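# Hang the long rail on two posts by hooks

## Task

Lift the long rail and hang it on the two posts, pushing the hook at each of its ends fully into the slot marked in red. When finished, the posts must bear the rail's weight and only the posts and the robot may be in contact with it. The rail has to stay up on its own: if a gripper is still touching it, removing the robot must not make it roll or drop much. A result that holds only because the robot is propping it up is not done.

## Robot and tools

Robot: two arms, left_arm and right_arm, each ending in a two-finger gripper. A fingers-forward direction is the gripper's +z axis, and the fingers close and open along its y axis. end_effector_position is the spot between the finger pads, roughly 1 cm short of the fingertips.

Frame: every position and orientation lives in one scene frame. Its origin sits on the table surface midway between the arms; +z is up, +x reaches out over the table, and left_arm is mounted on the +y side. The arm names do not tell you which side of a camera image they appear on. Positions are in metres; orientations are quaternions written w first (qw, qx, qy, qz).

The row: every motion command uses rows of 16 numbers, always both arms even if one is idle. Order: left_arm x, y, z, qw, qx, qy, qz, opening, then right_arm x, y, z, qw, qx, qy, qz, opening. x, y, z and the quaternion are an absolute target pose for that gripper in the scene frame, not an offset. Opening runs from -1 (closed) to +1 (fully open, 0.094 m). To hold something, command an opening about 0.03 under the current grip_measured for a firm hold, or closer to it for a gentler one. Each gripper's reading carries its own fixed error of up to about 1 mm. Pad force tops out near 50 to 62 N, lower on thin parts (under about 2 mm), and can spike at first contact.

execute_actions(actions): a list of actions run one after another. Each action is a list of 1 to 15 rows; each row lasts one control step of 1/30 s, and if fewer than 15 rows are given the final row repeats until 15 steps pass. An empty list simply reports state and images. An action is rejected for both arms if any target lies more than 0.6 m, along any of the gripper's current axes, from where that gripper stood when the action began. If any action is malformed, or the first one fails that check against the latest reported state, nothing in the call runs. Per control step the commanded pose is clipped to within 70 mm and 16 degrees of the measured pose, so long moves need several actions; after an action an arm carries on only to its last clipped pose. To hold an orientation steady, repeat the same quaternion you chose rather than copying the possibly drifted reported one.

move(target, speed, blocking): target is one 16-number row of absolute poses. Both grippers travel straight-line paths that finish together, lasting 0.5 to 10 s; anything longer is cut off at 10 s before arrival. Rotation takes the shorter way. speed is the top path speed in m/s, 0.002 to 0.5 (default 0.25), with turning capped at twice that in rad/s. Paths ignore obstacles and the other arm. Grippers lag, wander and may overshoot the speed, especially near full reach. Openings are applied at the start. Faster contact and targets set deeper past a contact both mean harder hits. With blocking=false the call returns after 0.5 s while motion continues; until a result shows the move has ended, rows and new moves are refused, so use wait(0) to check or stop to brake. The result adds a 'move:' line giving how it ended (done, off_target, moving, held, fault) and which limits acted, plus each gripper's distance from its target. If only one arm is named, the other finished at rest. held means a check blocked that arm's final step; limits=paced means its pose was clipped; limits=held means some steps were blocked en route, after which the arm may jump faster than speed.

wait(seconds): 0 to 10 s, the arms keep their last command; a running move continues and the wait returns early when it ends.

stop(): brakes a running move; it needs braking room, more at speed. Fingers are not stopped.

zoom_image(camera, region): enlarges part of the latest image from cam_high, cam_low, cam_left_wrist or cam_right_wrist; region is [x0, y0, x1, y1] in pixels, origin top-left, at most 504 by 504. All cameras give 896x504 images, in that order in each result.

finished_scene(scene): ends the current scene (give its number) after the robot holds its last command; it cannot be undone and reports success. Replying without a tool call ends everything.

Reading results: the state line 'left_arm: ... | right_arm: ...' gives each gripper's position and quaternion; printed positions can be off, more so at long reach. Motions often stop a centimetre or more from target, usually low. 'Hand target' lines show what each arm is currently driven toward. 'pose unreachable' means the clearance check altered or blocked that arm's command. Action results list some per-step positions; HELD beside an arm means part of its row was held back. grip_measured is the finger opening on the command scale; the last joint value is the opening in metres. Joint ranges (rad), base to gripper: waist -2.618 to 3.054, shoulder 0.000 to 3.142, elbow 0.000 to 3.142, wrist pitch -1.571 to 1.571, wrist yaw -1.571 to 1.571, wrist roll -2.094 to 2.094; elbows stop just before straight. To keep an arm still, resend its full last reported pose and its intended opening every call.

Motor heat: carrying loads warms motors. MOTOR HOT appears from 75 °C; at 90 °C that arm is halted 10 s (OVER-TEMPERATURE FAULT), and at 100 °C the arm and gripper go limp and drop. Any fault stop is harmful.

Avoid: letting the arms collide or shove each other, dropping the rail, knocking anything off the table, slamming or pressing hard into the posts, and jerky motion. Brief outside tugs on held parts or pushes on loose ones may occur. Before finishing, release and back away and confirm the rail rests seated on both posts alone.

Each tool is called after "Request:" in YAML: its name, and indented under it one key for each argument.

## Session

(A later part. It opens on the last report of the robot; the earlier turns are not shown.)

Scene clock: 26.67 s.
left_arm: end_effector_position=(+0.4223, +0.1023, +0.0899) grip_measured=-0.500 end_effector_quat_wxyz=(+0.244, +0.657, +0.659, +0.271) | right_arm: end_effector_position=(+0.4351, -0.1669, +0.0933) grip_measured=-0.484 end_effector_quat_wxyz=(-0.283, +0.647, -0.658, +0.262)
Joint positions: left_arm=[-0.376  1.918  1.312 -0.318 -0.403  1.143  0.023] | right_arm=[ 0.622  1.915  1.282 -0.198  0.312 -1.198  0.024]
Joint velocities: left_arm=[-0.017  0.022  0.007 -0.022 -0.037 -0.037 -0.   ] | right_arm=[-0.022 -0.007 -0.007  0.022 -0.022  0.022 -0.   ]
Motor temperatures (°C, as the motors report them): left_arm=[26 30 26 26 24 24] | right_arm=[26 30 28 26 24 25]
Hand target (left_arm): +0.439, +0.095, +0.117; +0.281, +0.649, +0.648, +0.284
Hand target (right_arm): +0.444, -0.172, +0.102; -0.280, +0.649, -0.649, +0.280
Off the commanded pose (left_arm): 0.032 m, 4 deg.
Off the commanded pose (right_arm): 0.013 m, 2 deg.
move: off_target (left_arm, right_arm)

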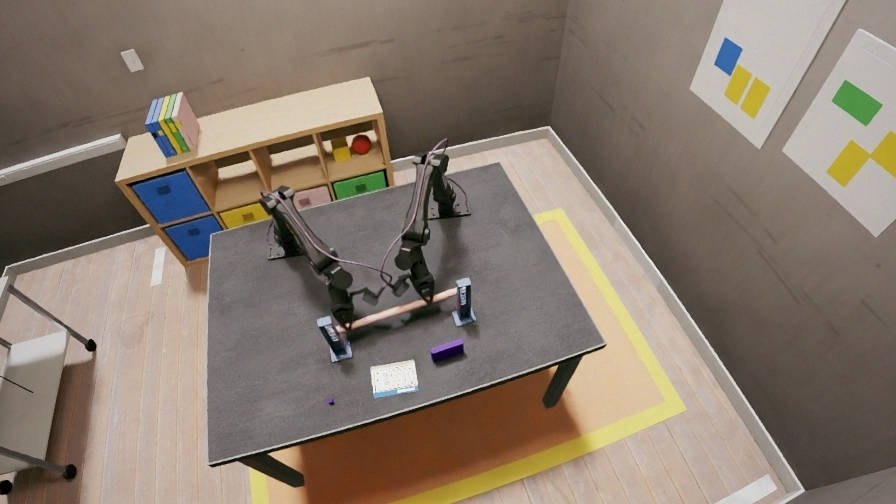

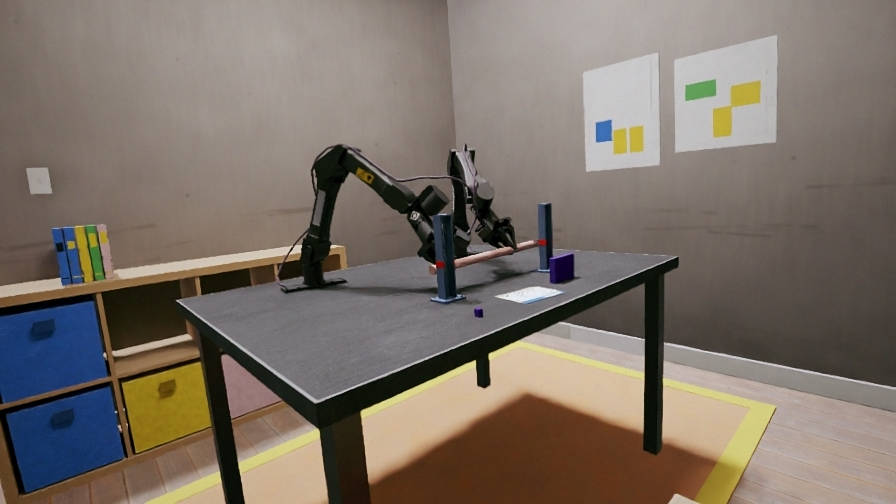

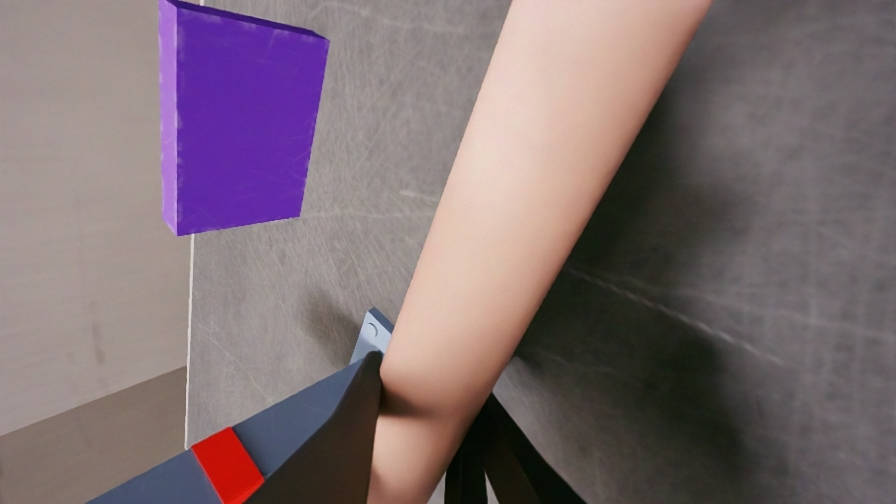

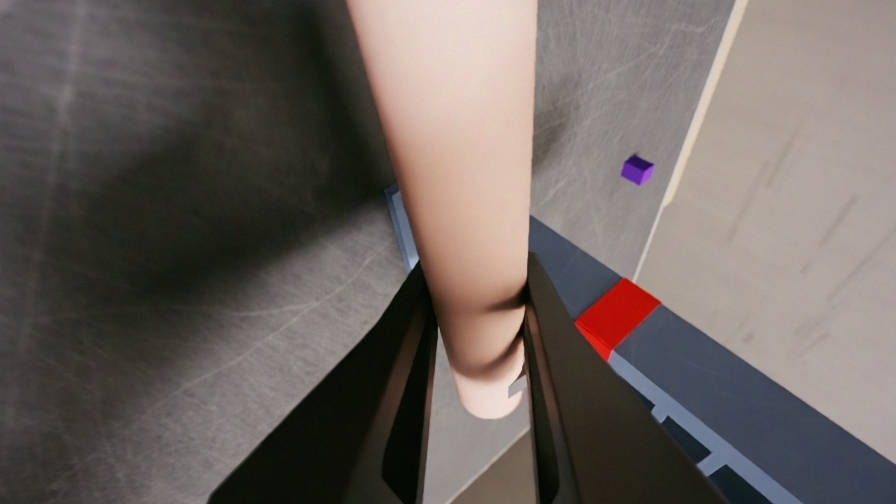

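Request:
move:
  target: [0.462,0.093,0.118,0.28,0.65,0.65,0.28,-0.535,0.455,-0.172,0.106,0.28,-0.65,0.65,-0.28,-0.52]
  speed: 0.03

Request:
zoom_image:
  camera: "cam_high"
  region: [312, 305, 362, 355]

Request:
zoom_image:
  camera: "cam_high"
  region: [435, 270, 485, 320]

Request:
zoom_image:
  camera: "cam_low"
  region: [510, 225, 560, 265]

Request:
zoom_image:
  camera: "cam_low"
  region: [420, 245, 470, 285]

Scene clock: 29.13 s.
left_arm: end_effector_position=(+0.4386, +0.0995, +0.0865) grip_measured=-0.500 end_effector_quat_wxyz=(+0.236, +0.667, +0.656, +0.262) | right_arm: end_effector_position=(+0.4407, -0.1700, +0.0924) grip_measured=-0.484 end_effector_quat_wxyz=(-0.271, +0.646, -0.666, +0.257)
Joint positions: left_arm=[-0.353  1.983  1.405 -0.36  -0.372  1.173  0.023] | right_arm=[ 0.611  1.941  1.333 -0.25   0.309 -1.19   0.024]
Joint velocities: left_arm=[-0.002  0.012 -0.002 -0.051 -0.007 -0.022  0.   ] | right_arm=[ 0.017  0.012  0.007 -0.037  0.007  0.022  0.   ]
Motor temperatures (°C, as the motors report them): left_arm=[26 30 26 26 24 24] | right_arm=[26 31 28 27 24 25]
Hand target (left_arm): +0.459, +0.095, +0.120; +0.279, +0.649, +0.649, +0.281
Hand target (right_arm): +0.454, -0.172, +0.106; -0.279, +0.649, -0.650, +0.280
Off the commanded pose (left_arm): 0.040 m, 6 deg.
Off the commanded pose (right_arm): 0.020 m, 3 deg.
move: off_target (left_arm, right_arm)

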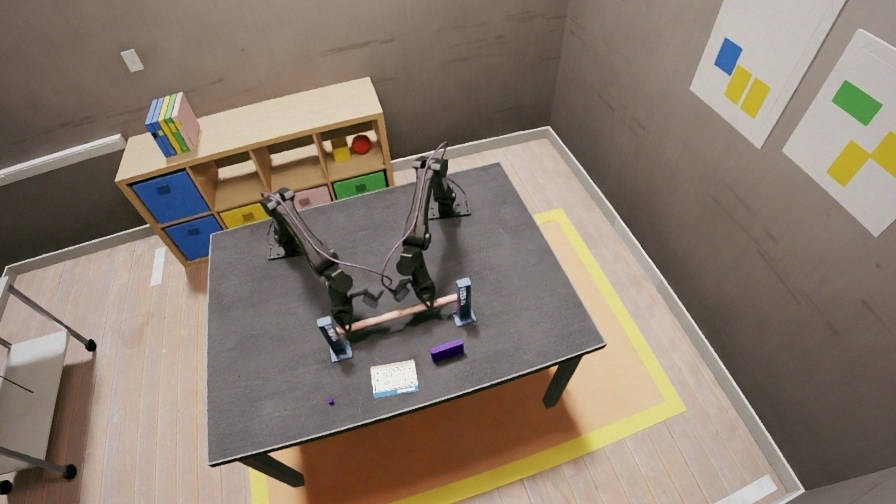

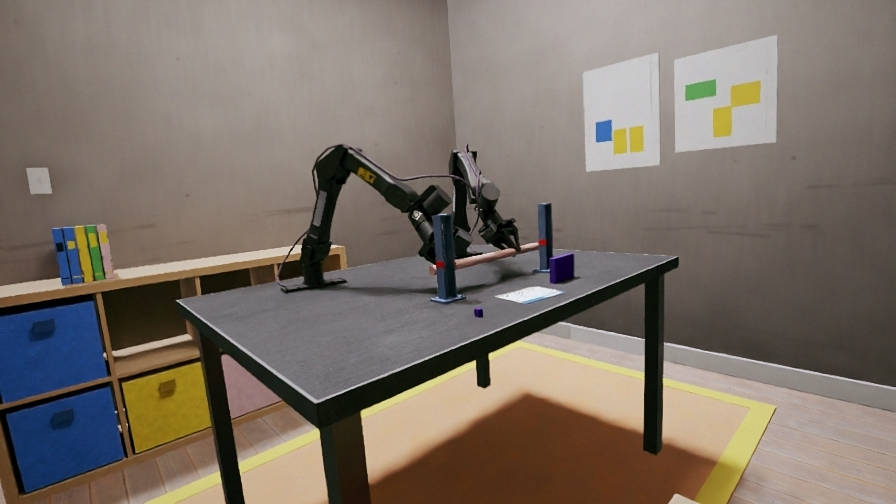

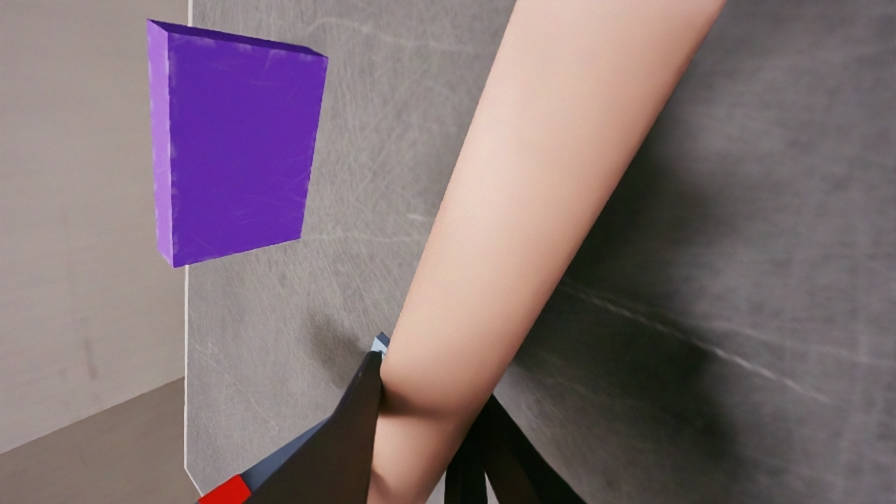

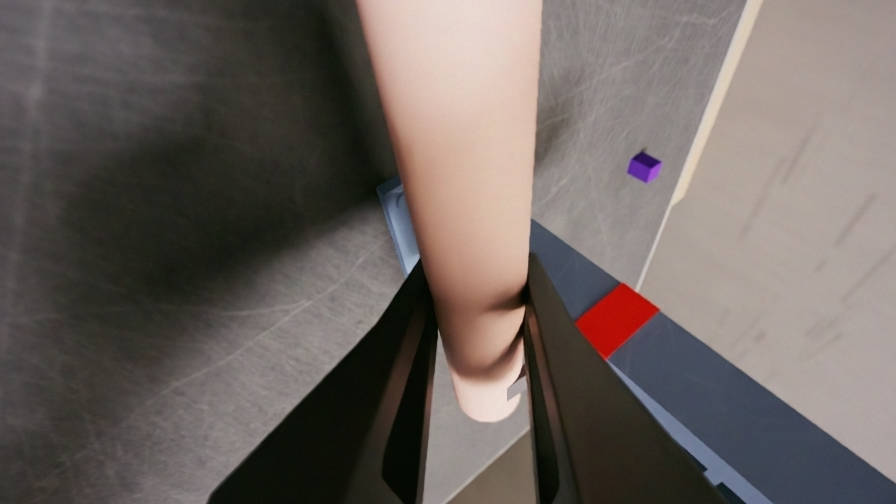

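Region (312, 305, 362, 355) of cam_high's 896x504 image, scaled by 10.080, with more detail than that image has.

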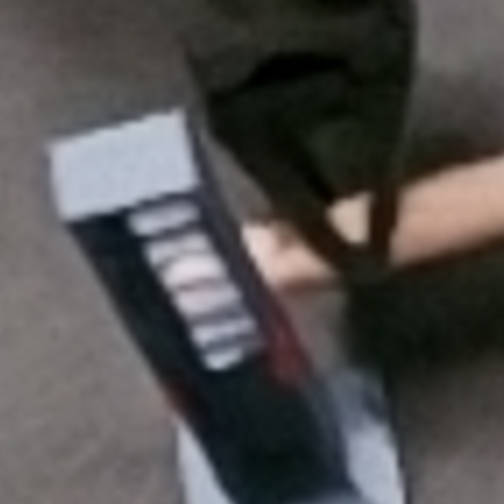

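Region (435, 270, 485, 320) of cam_high's 896x504 image, scaled by 10.080, with more detail than that image has.

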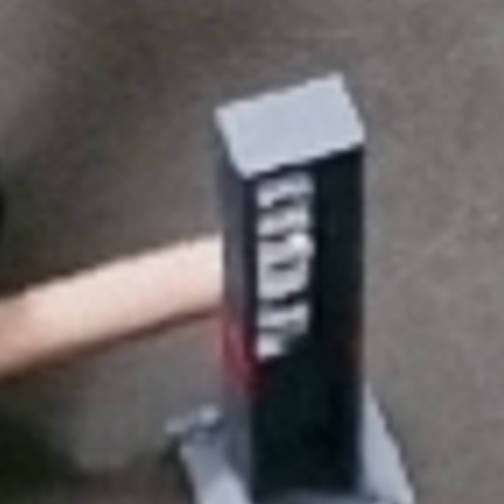

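Region (510, 225, 560, 265) of cam_low's 896x504 image, scaled by 10.080, with more detail than that image has; it fills the top 403 rows of this view, and the rest is white.

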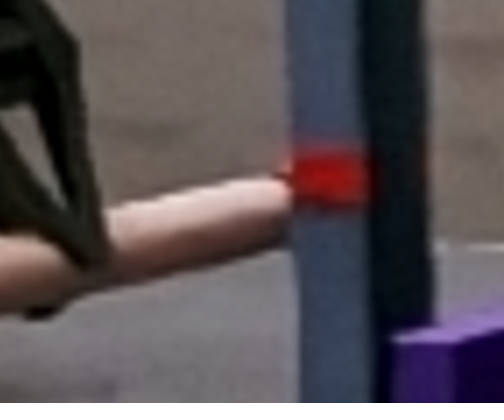

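Region (420, 245, 470, 285) of cam_low's 896x504 image, scaled by 10.080, with more detail than that image has; it fills the top 403 rows of this view, and the rest is white.

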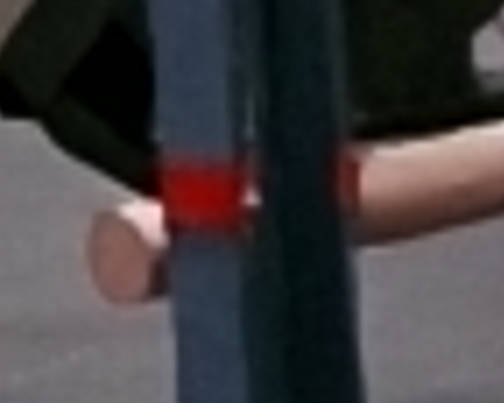

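Request:
move:
  target: [0.455,0.093,0.13,0.3,0.64,0.64,0.3,-0.535,0.448,-0.172,0.115,0.295,-0.643,0.643,-0.295,-0.52]
  speed: 0.03

Request:
zoom_image:
  camera: "cam_high"
  region: [310, 265, 490, 360]

Request:
zoom_image:
  camera: "cam_low"
  region: [510, 225, 560, 265]

Request:
zoom_image:
  camera: "cam_low"
  region: [420, 245, 470, 285]

Scene clock: 32.30 s.
left_arm: end_effector_position=(+0.4389, +0.0982, +0.0882) grip_measured=-0.500 end_effector_quat_wxyz=(+0.249, +0.666, +0.651, +0.267) | right_arm: end_effector_position=(+0.4412, -0.1717, +0.0931) grip_measured=-0.484 end_effector_quat_wxyz=(-0.277, +0.640, -0.666, +0.264)
Joint positions: left_arm=[-0.356  1.969  1.374 -0.313 -0.373  1.182  0.023] | right_arm=[ 0.611  1.934  1.311 -0.218  0.319 -1.189  0.024]
Joint velocities: left_arm=[-0.027  0.007  0.002 -0.066  0.007 -0.037  0.   ] | right_arm=[-0.007 -0.017 -0.007 -0.051 -0.007 -0.037 -0.002]
Motor temperatures (°C, as the motors report them): left_arm=[26 32 26 27 24 24] | right_arm=[26 31 28 27 24 25]
Hand target (left_arm): +0.452, +0.094, +0.131; +0.298, +0.640, +0.641, +0.300
Hand target (right_arm): +0.447, -0.172, +0.115; -0.293, +0.642, -0.644, +0.294
Off the commanded pose (left_arm): 0.045 m, 8 deg.
Off the commanded pose (right_arm): 0.023 m, 5 deg.
move: off_target (left_arm, right_arm)

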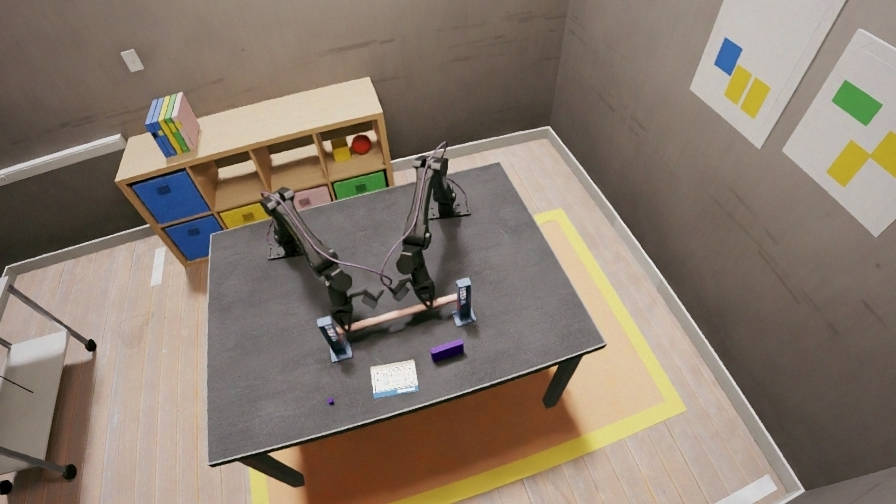

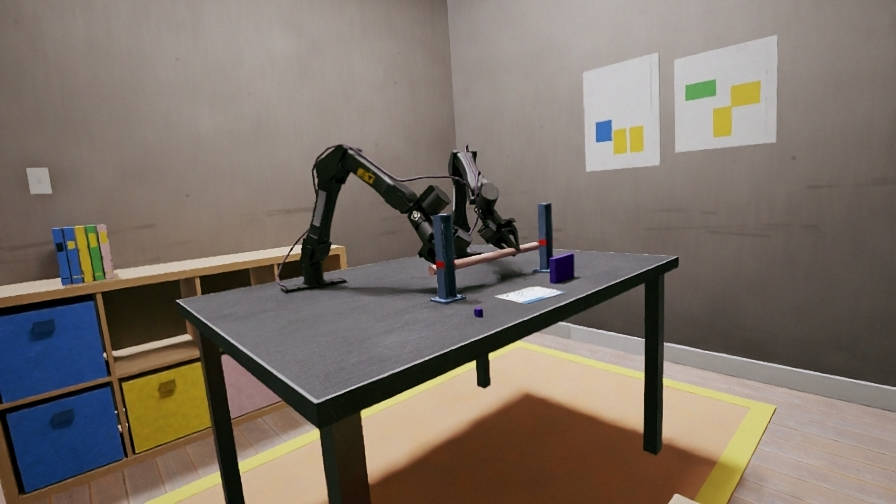

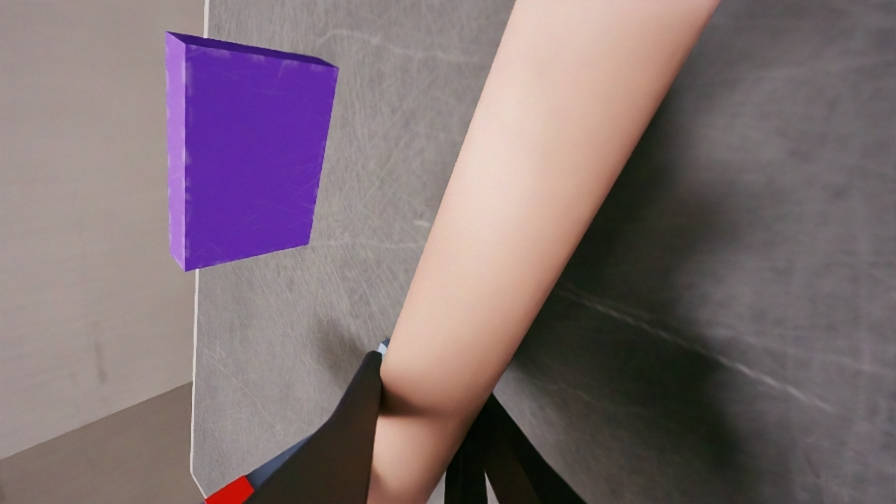

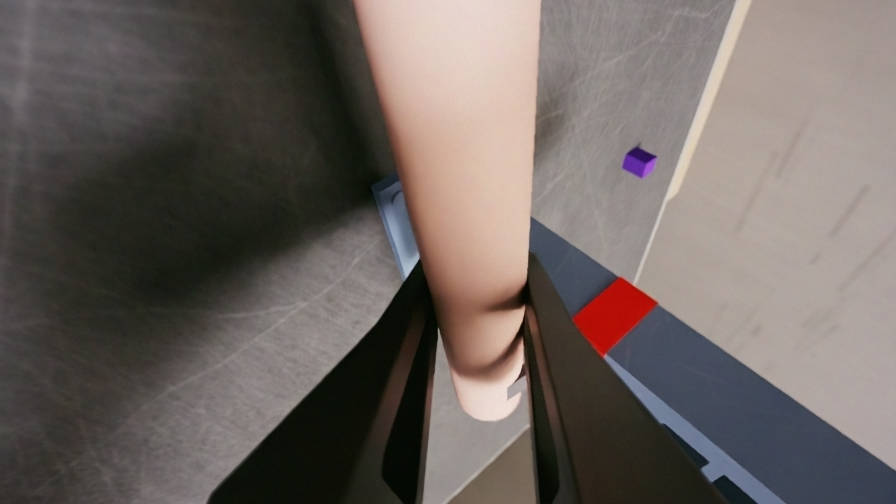

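Region (310, 265, 490, 360) of cam_high's 896x504 image, scaled by 2.800, with more detail than that image has; it fills the top 266 rows of this view, and the rest is white.

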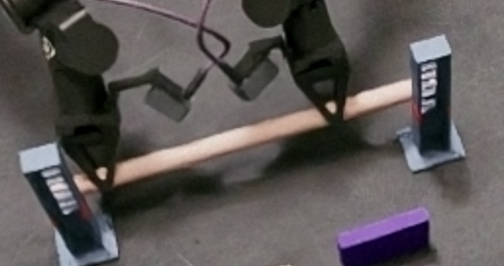

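Region (510, 225, 560, 265) of cam_low's 896x504 image, scaled by 10.080, with more detail than that image has; it fills the top 403 rows of this view, and the rest is white.

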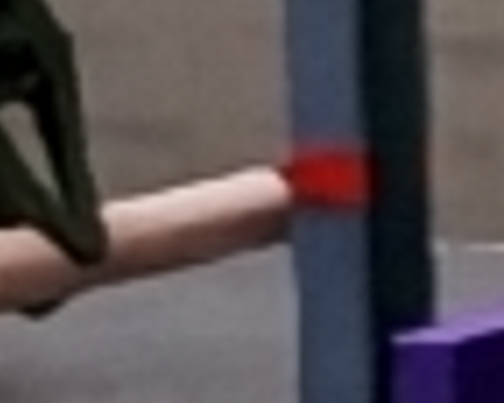

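Region (420, 245, 470, 285) of cam_low's 896x504 image, scaled by 10.080, with more detail than that image has; it fills the top 403 rows of this view, and the rest is white.

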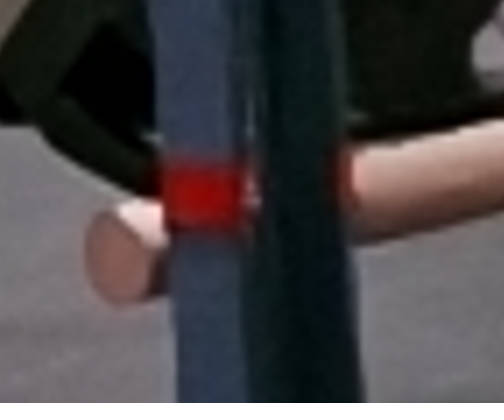

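Request:
zoom_image:
  camera: "cam_high"
  region: [450, 285, 480, 320]

Request:
zoom_image:
  camera: "cam_high"
  region: [320, 320, 350, 355]

Region (450, 285, 480, 320) of cam_high's 896x504 image, scaled by 14.400, with more detail than that image has; it fills the left 432 columns of this view, and the rest is white.

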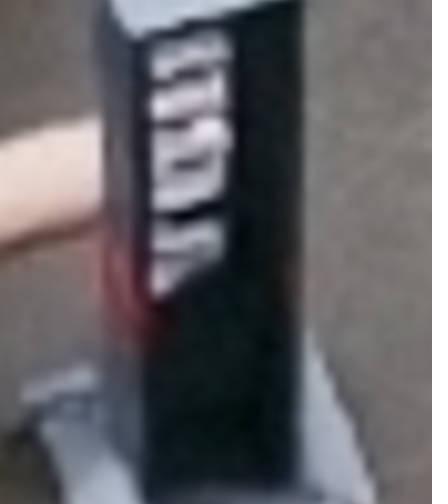

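Region (320, 320, 350, 355) of cam_high's 896x504 image, scaled by 14.400, with more detail than that image has; it fills the left 432 columns of this view, and the rest is white.

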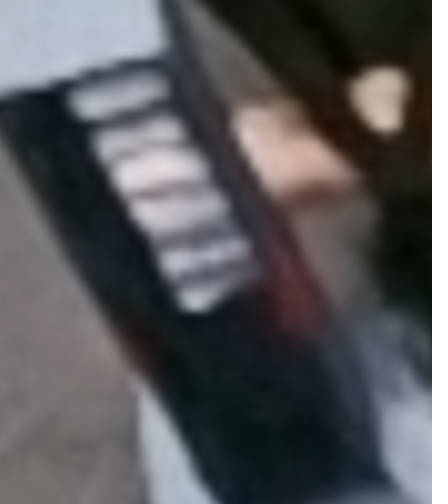

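Request:
move:
  target: [0.475,0.093,0.132,0.3,0.64,0.64,0.3,-0.535,0.468,-0.172,0.117,0.295,-0.643,0.643,-0.295,-0.52]
  speed: 0.03

Request:
zoom_image:
  camera: "cam_high"
  region: [435, 270, 485, 320]

Request:
zoom_image:
  camera: "cam_high"
  region: [312, 305, 362, 355]

Request:
zoom_image:
  camera: "cam_low"
  region: [420, 225, 560, 285]

Scene clock: 35.17 s.
left_arm: end_effector_position=(+0.4391, +0.0977, +0.0883) grip_measured=-0.500 end_effector_quat_wxyz=(+0.240, +0.670, +0.652, +0.263) | right_arm: end_effector_position=(+0.4415, -0.1718, +0.0924) grip_measured=-0.484 end_effector_quat_wxyz=(-0.266, +0.645, -0.668, +0.258)
Joint positions: left_arm=[-0.354  1.979  1.402 -0.35  -0.368  1.182  0.023] | right_arm=[ 0.609  1.947  1.346 -0.267  0.315 -1.188  0.024]
Joint velocities: left_arm=[ 0.007 -0.012  0.002 -0.007 -0.022 -0.022  0.001] | right_arm=[ 0.007  0.002  0.017  0.037 -0.022 -0.037  0.001]
Motor temperatures (°C, as the motors report them): left_arm=[26 32 27 27 24 24] | right_arm=[26 32 29 28 24 25]
Hand target (left_arm): +0.469, +0.096, +0.135; +0.298, +0.640, +0.641, +0.302
Hand target (right_arm): +0.465, -0.173, +0.119; -0.293, +0.642, -0.645, +0.295
Off the commanded pose (left_arm): 0.057 m, 9 deg.
Off the commanded pose (right_arm): 0.036 m, 6 deg.
move: off_target (left_arm, right_arm)

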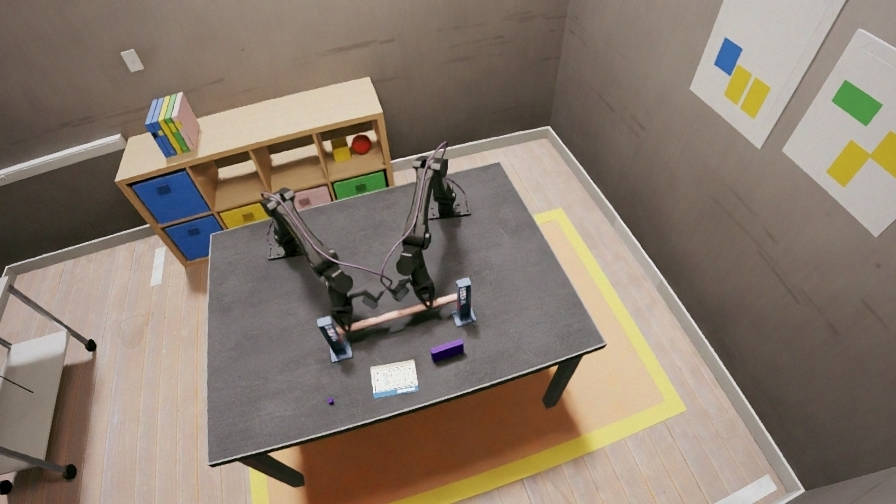

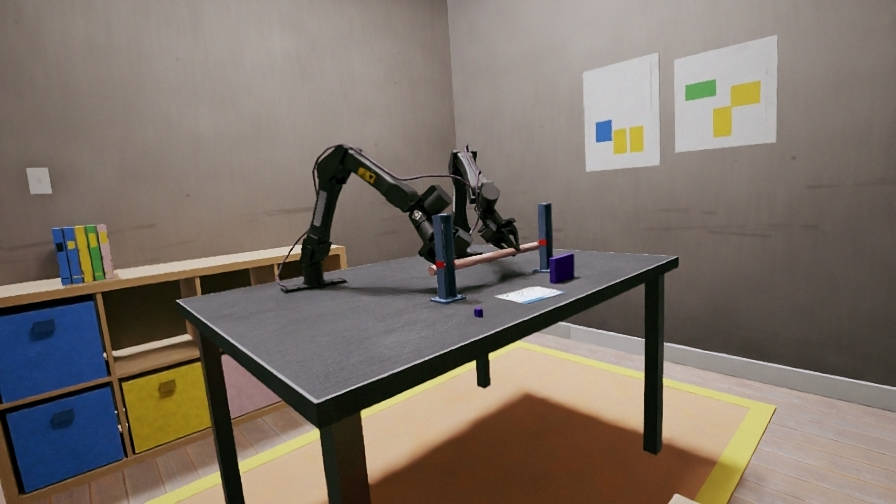

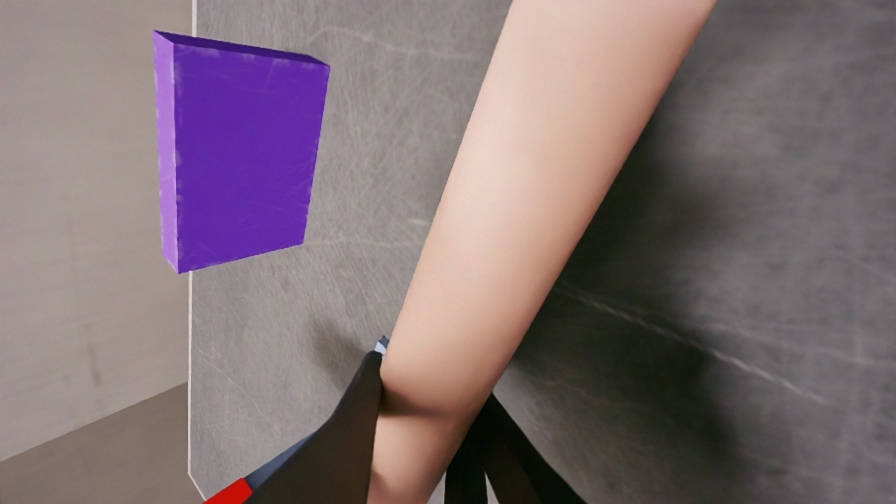

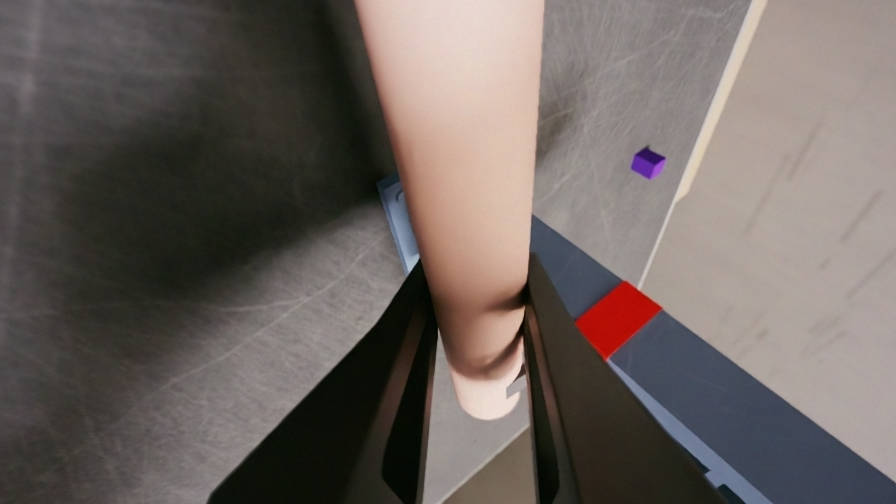

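Region (435, 270, 485, 320) of cam_high's 896x504 image, scaled by 10.080, with more detail than that image has.

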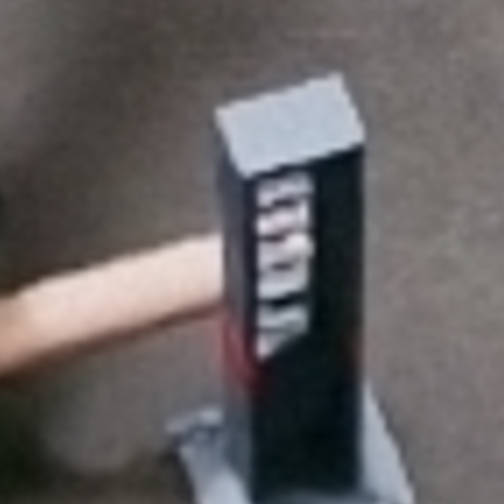

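Region (312, 305, 362, 355) of cam_high's 896x504 image, scaled by 10.080, with more detail than that image has.

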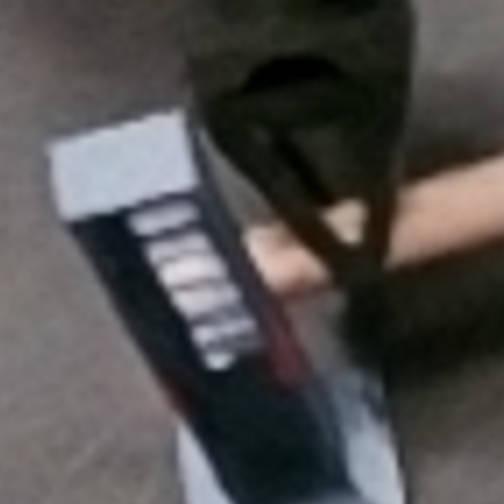

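Region (420, 225, 560, 285) of cam_low's 896x504 image, scaled by 3.600, with more detail than that image has; it fills the top 216 rows of this view, and the rest is white.

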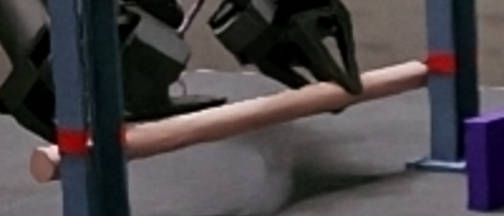

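Request:
move:
  target: [0.437,0.093,0.124,0.3,0.64,0.64,0.3,-0.535,0.437,-0.172,0.11,0.295,-0.643,0.643,-0.295,-0.52]
  speed: 0.04

Request:
zoom_image:
  camera: "cam_high"
  region: [435, 270, 485, 320]

Request:
zoom_image:
  camera: "cam_high"
  region: [312, 305, 362, 355]

Request:
zoom_image:
  camera: "cam_low"
  region: [420, 225, 560, 285]

Scene clock: 37.70 s.
left_arm: end_effector_position=(+0.4271, +0.0987, +0.0895) grip_measured=-0.500 end_effector_quat_wxyz=(+0.259, +0.657, +0.653, +0.276) | right_arm: end_effector_position=(+0.4361, -0.1710, +0.0958) grip_measured=-0.484 end_effector_quat_wxyz=(-0.289, +0.641, -0.658, +0.271)
Joint positions: left_arm=[-0.376  1.922  1.295 -0.259 -0.401  1.16   0.023] | right_arm=[ 0.619  1.903  1.259 -0.166  0.326 -1.202  0.024]
Joint velocities: left_arm=[ 0.012 -0.007 -0.022  0.007 -0.081  0.007  0.   ] | right_arm=[-0.007 -0.007 -0.002  0.037 -0.051 -0.051 -0.   ]
Motor temperatures (°C, as the motors report them): left_arm=[26 33 27 27 24 24] | right_arm=[26 32 29 28 24 25]
Hand target (left_arm): +0.436, +0.094, +0.124; +0.298, +0.640, +0.641, +0.301
Hand target (right_arm): +0.436, -0.172, +0.110; -0.294, +0.642, -0.644, +0.294
Off the commanded pose (left_arm): 0.036 m, 6 deg.
Off the commanded pose (right_arm): 0.014 m, 3 deg.
move: off_target (left_arm, right_arm)

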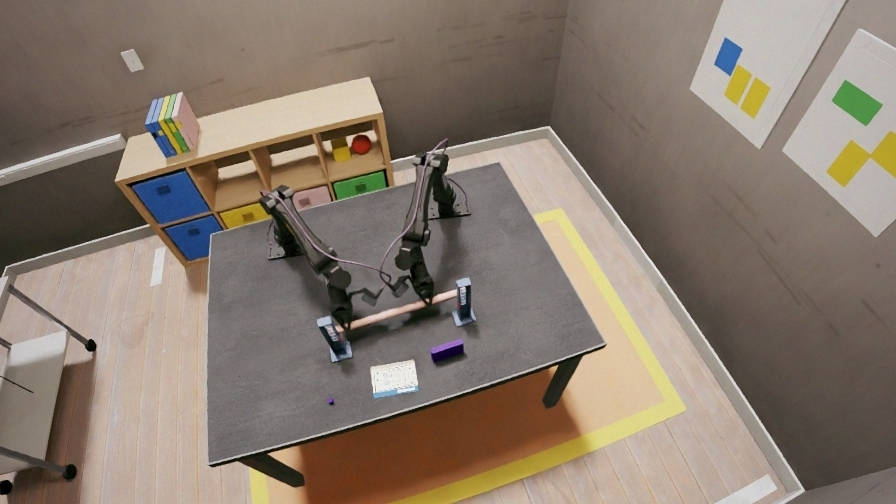

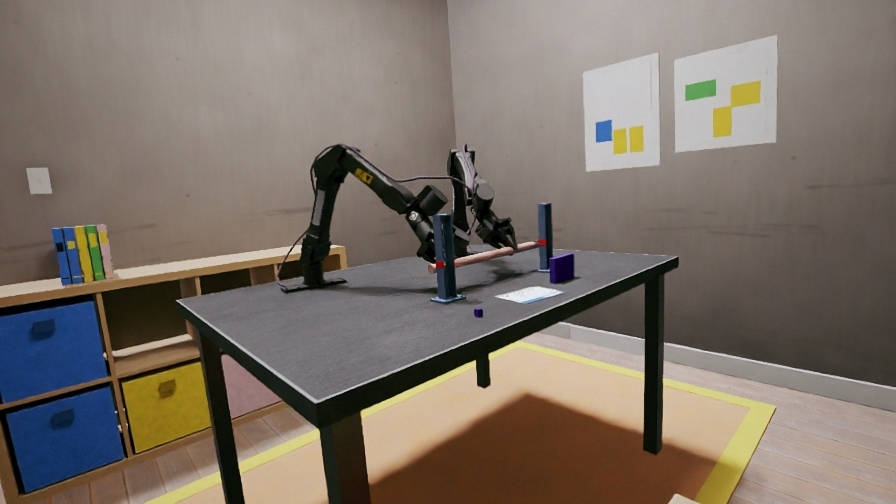

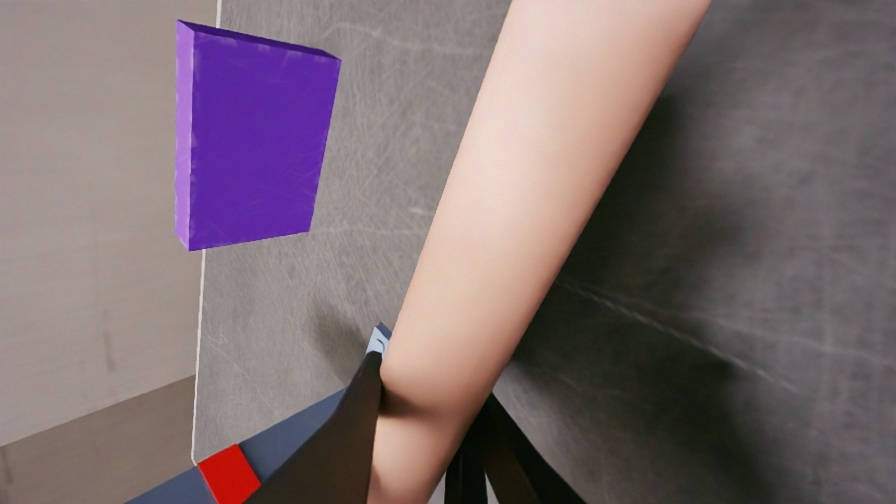

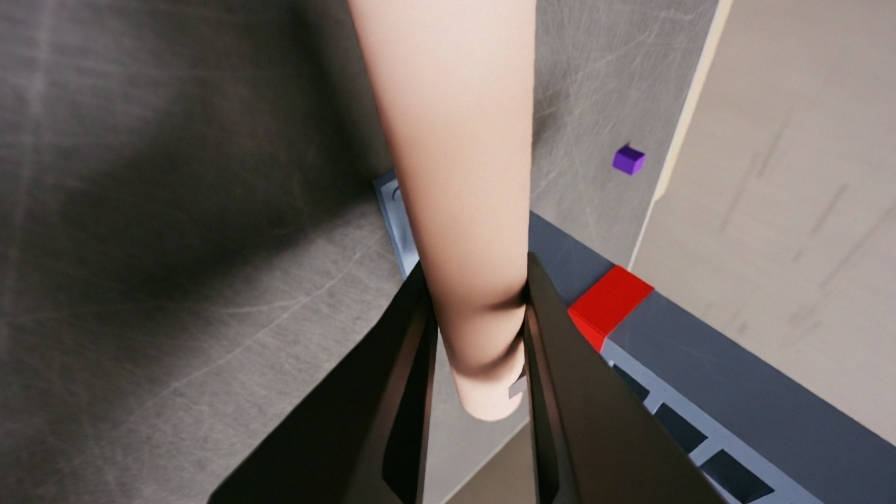

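Region (435, 270, 485, 320) of cam_high's 896x504 image, scaled by 10.080, with more detail than that image has.

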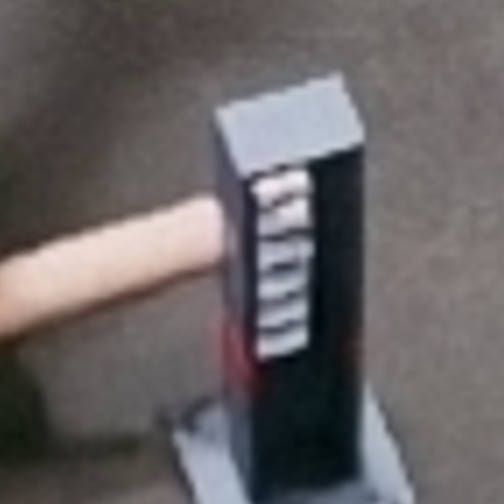

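Region (312, 305, 362, 355) of cam_high's 896x504 image, scaled by 10.080, with more detail than that image has.

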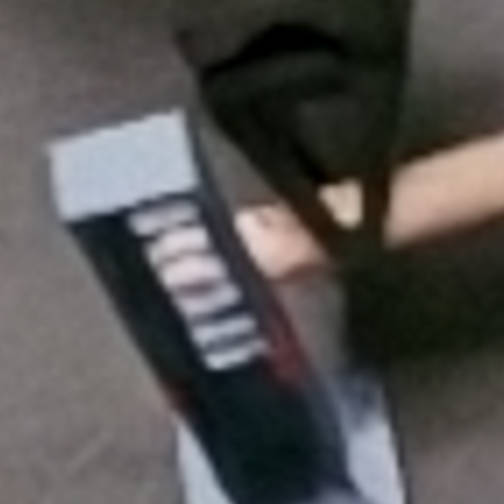

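Region (420, 225, 560, 285) of cam_low's 896x504 image, scaled by 3.600, with more detail than that image has; it fills the top 216 rows of this view, and the rest is white.

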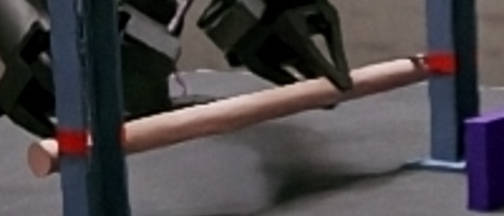

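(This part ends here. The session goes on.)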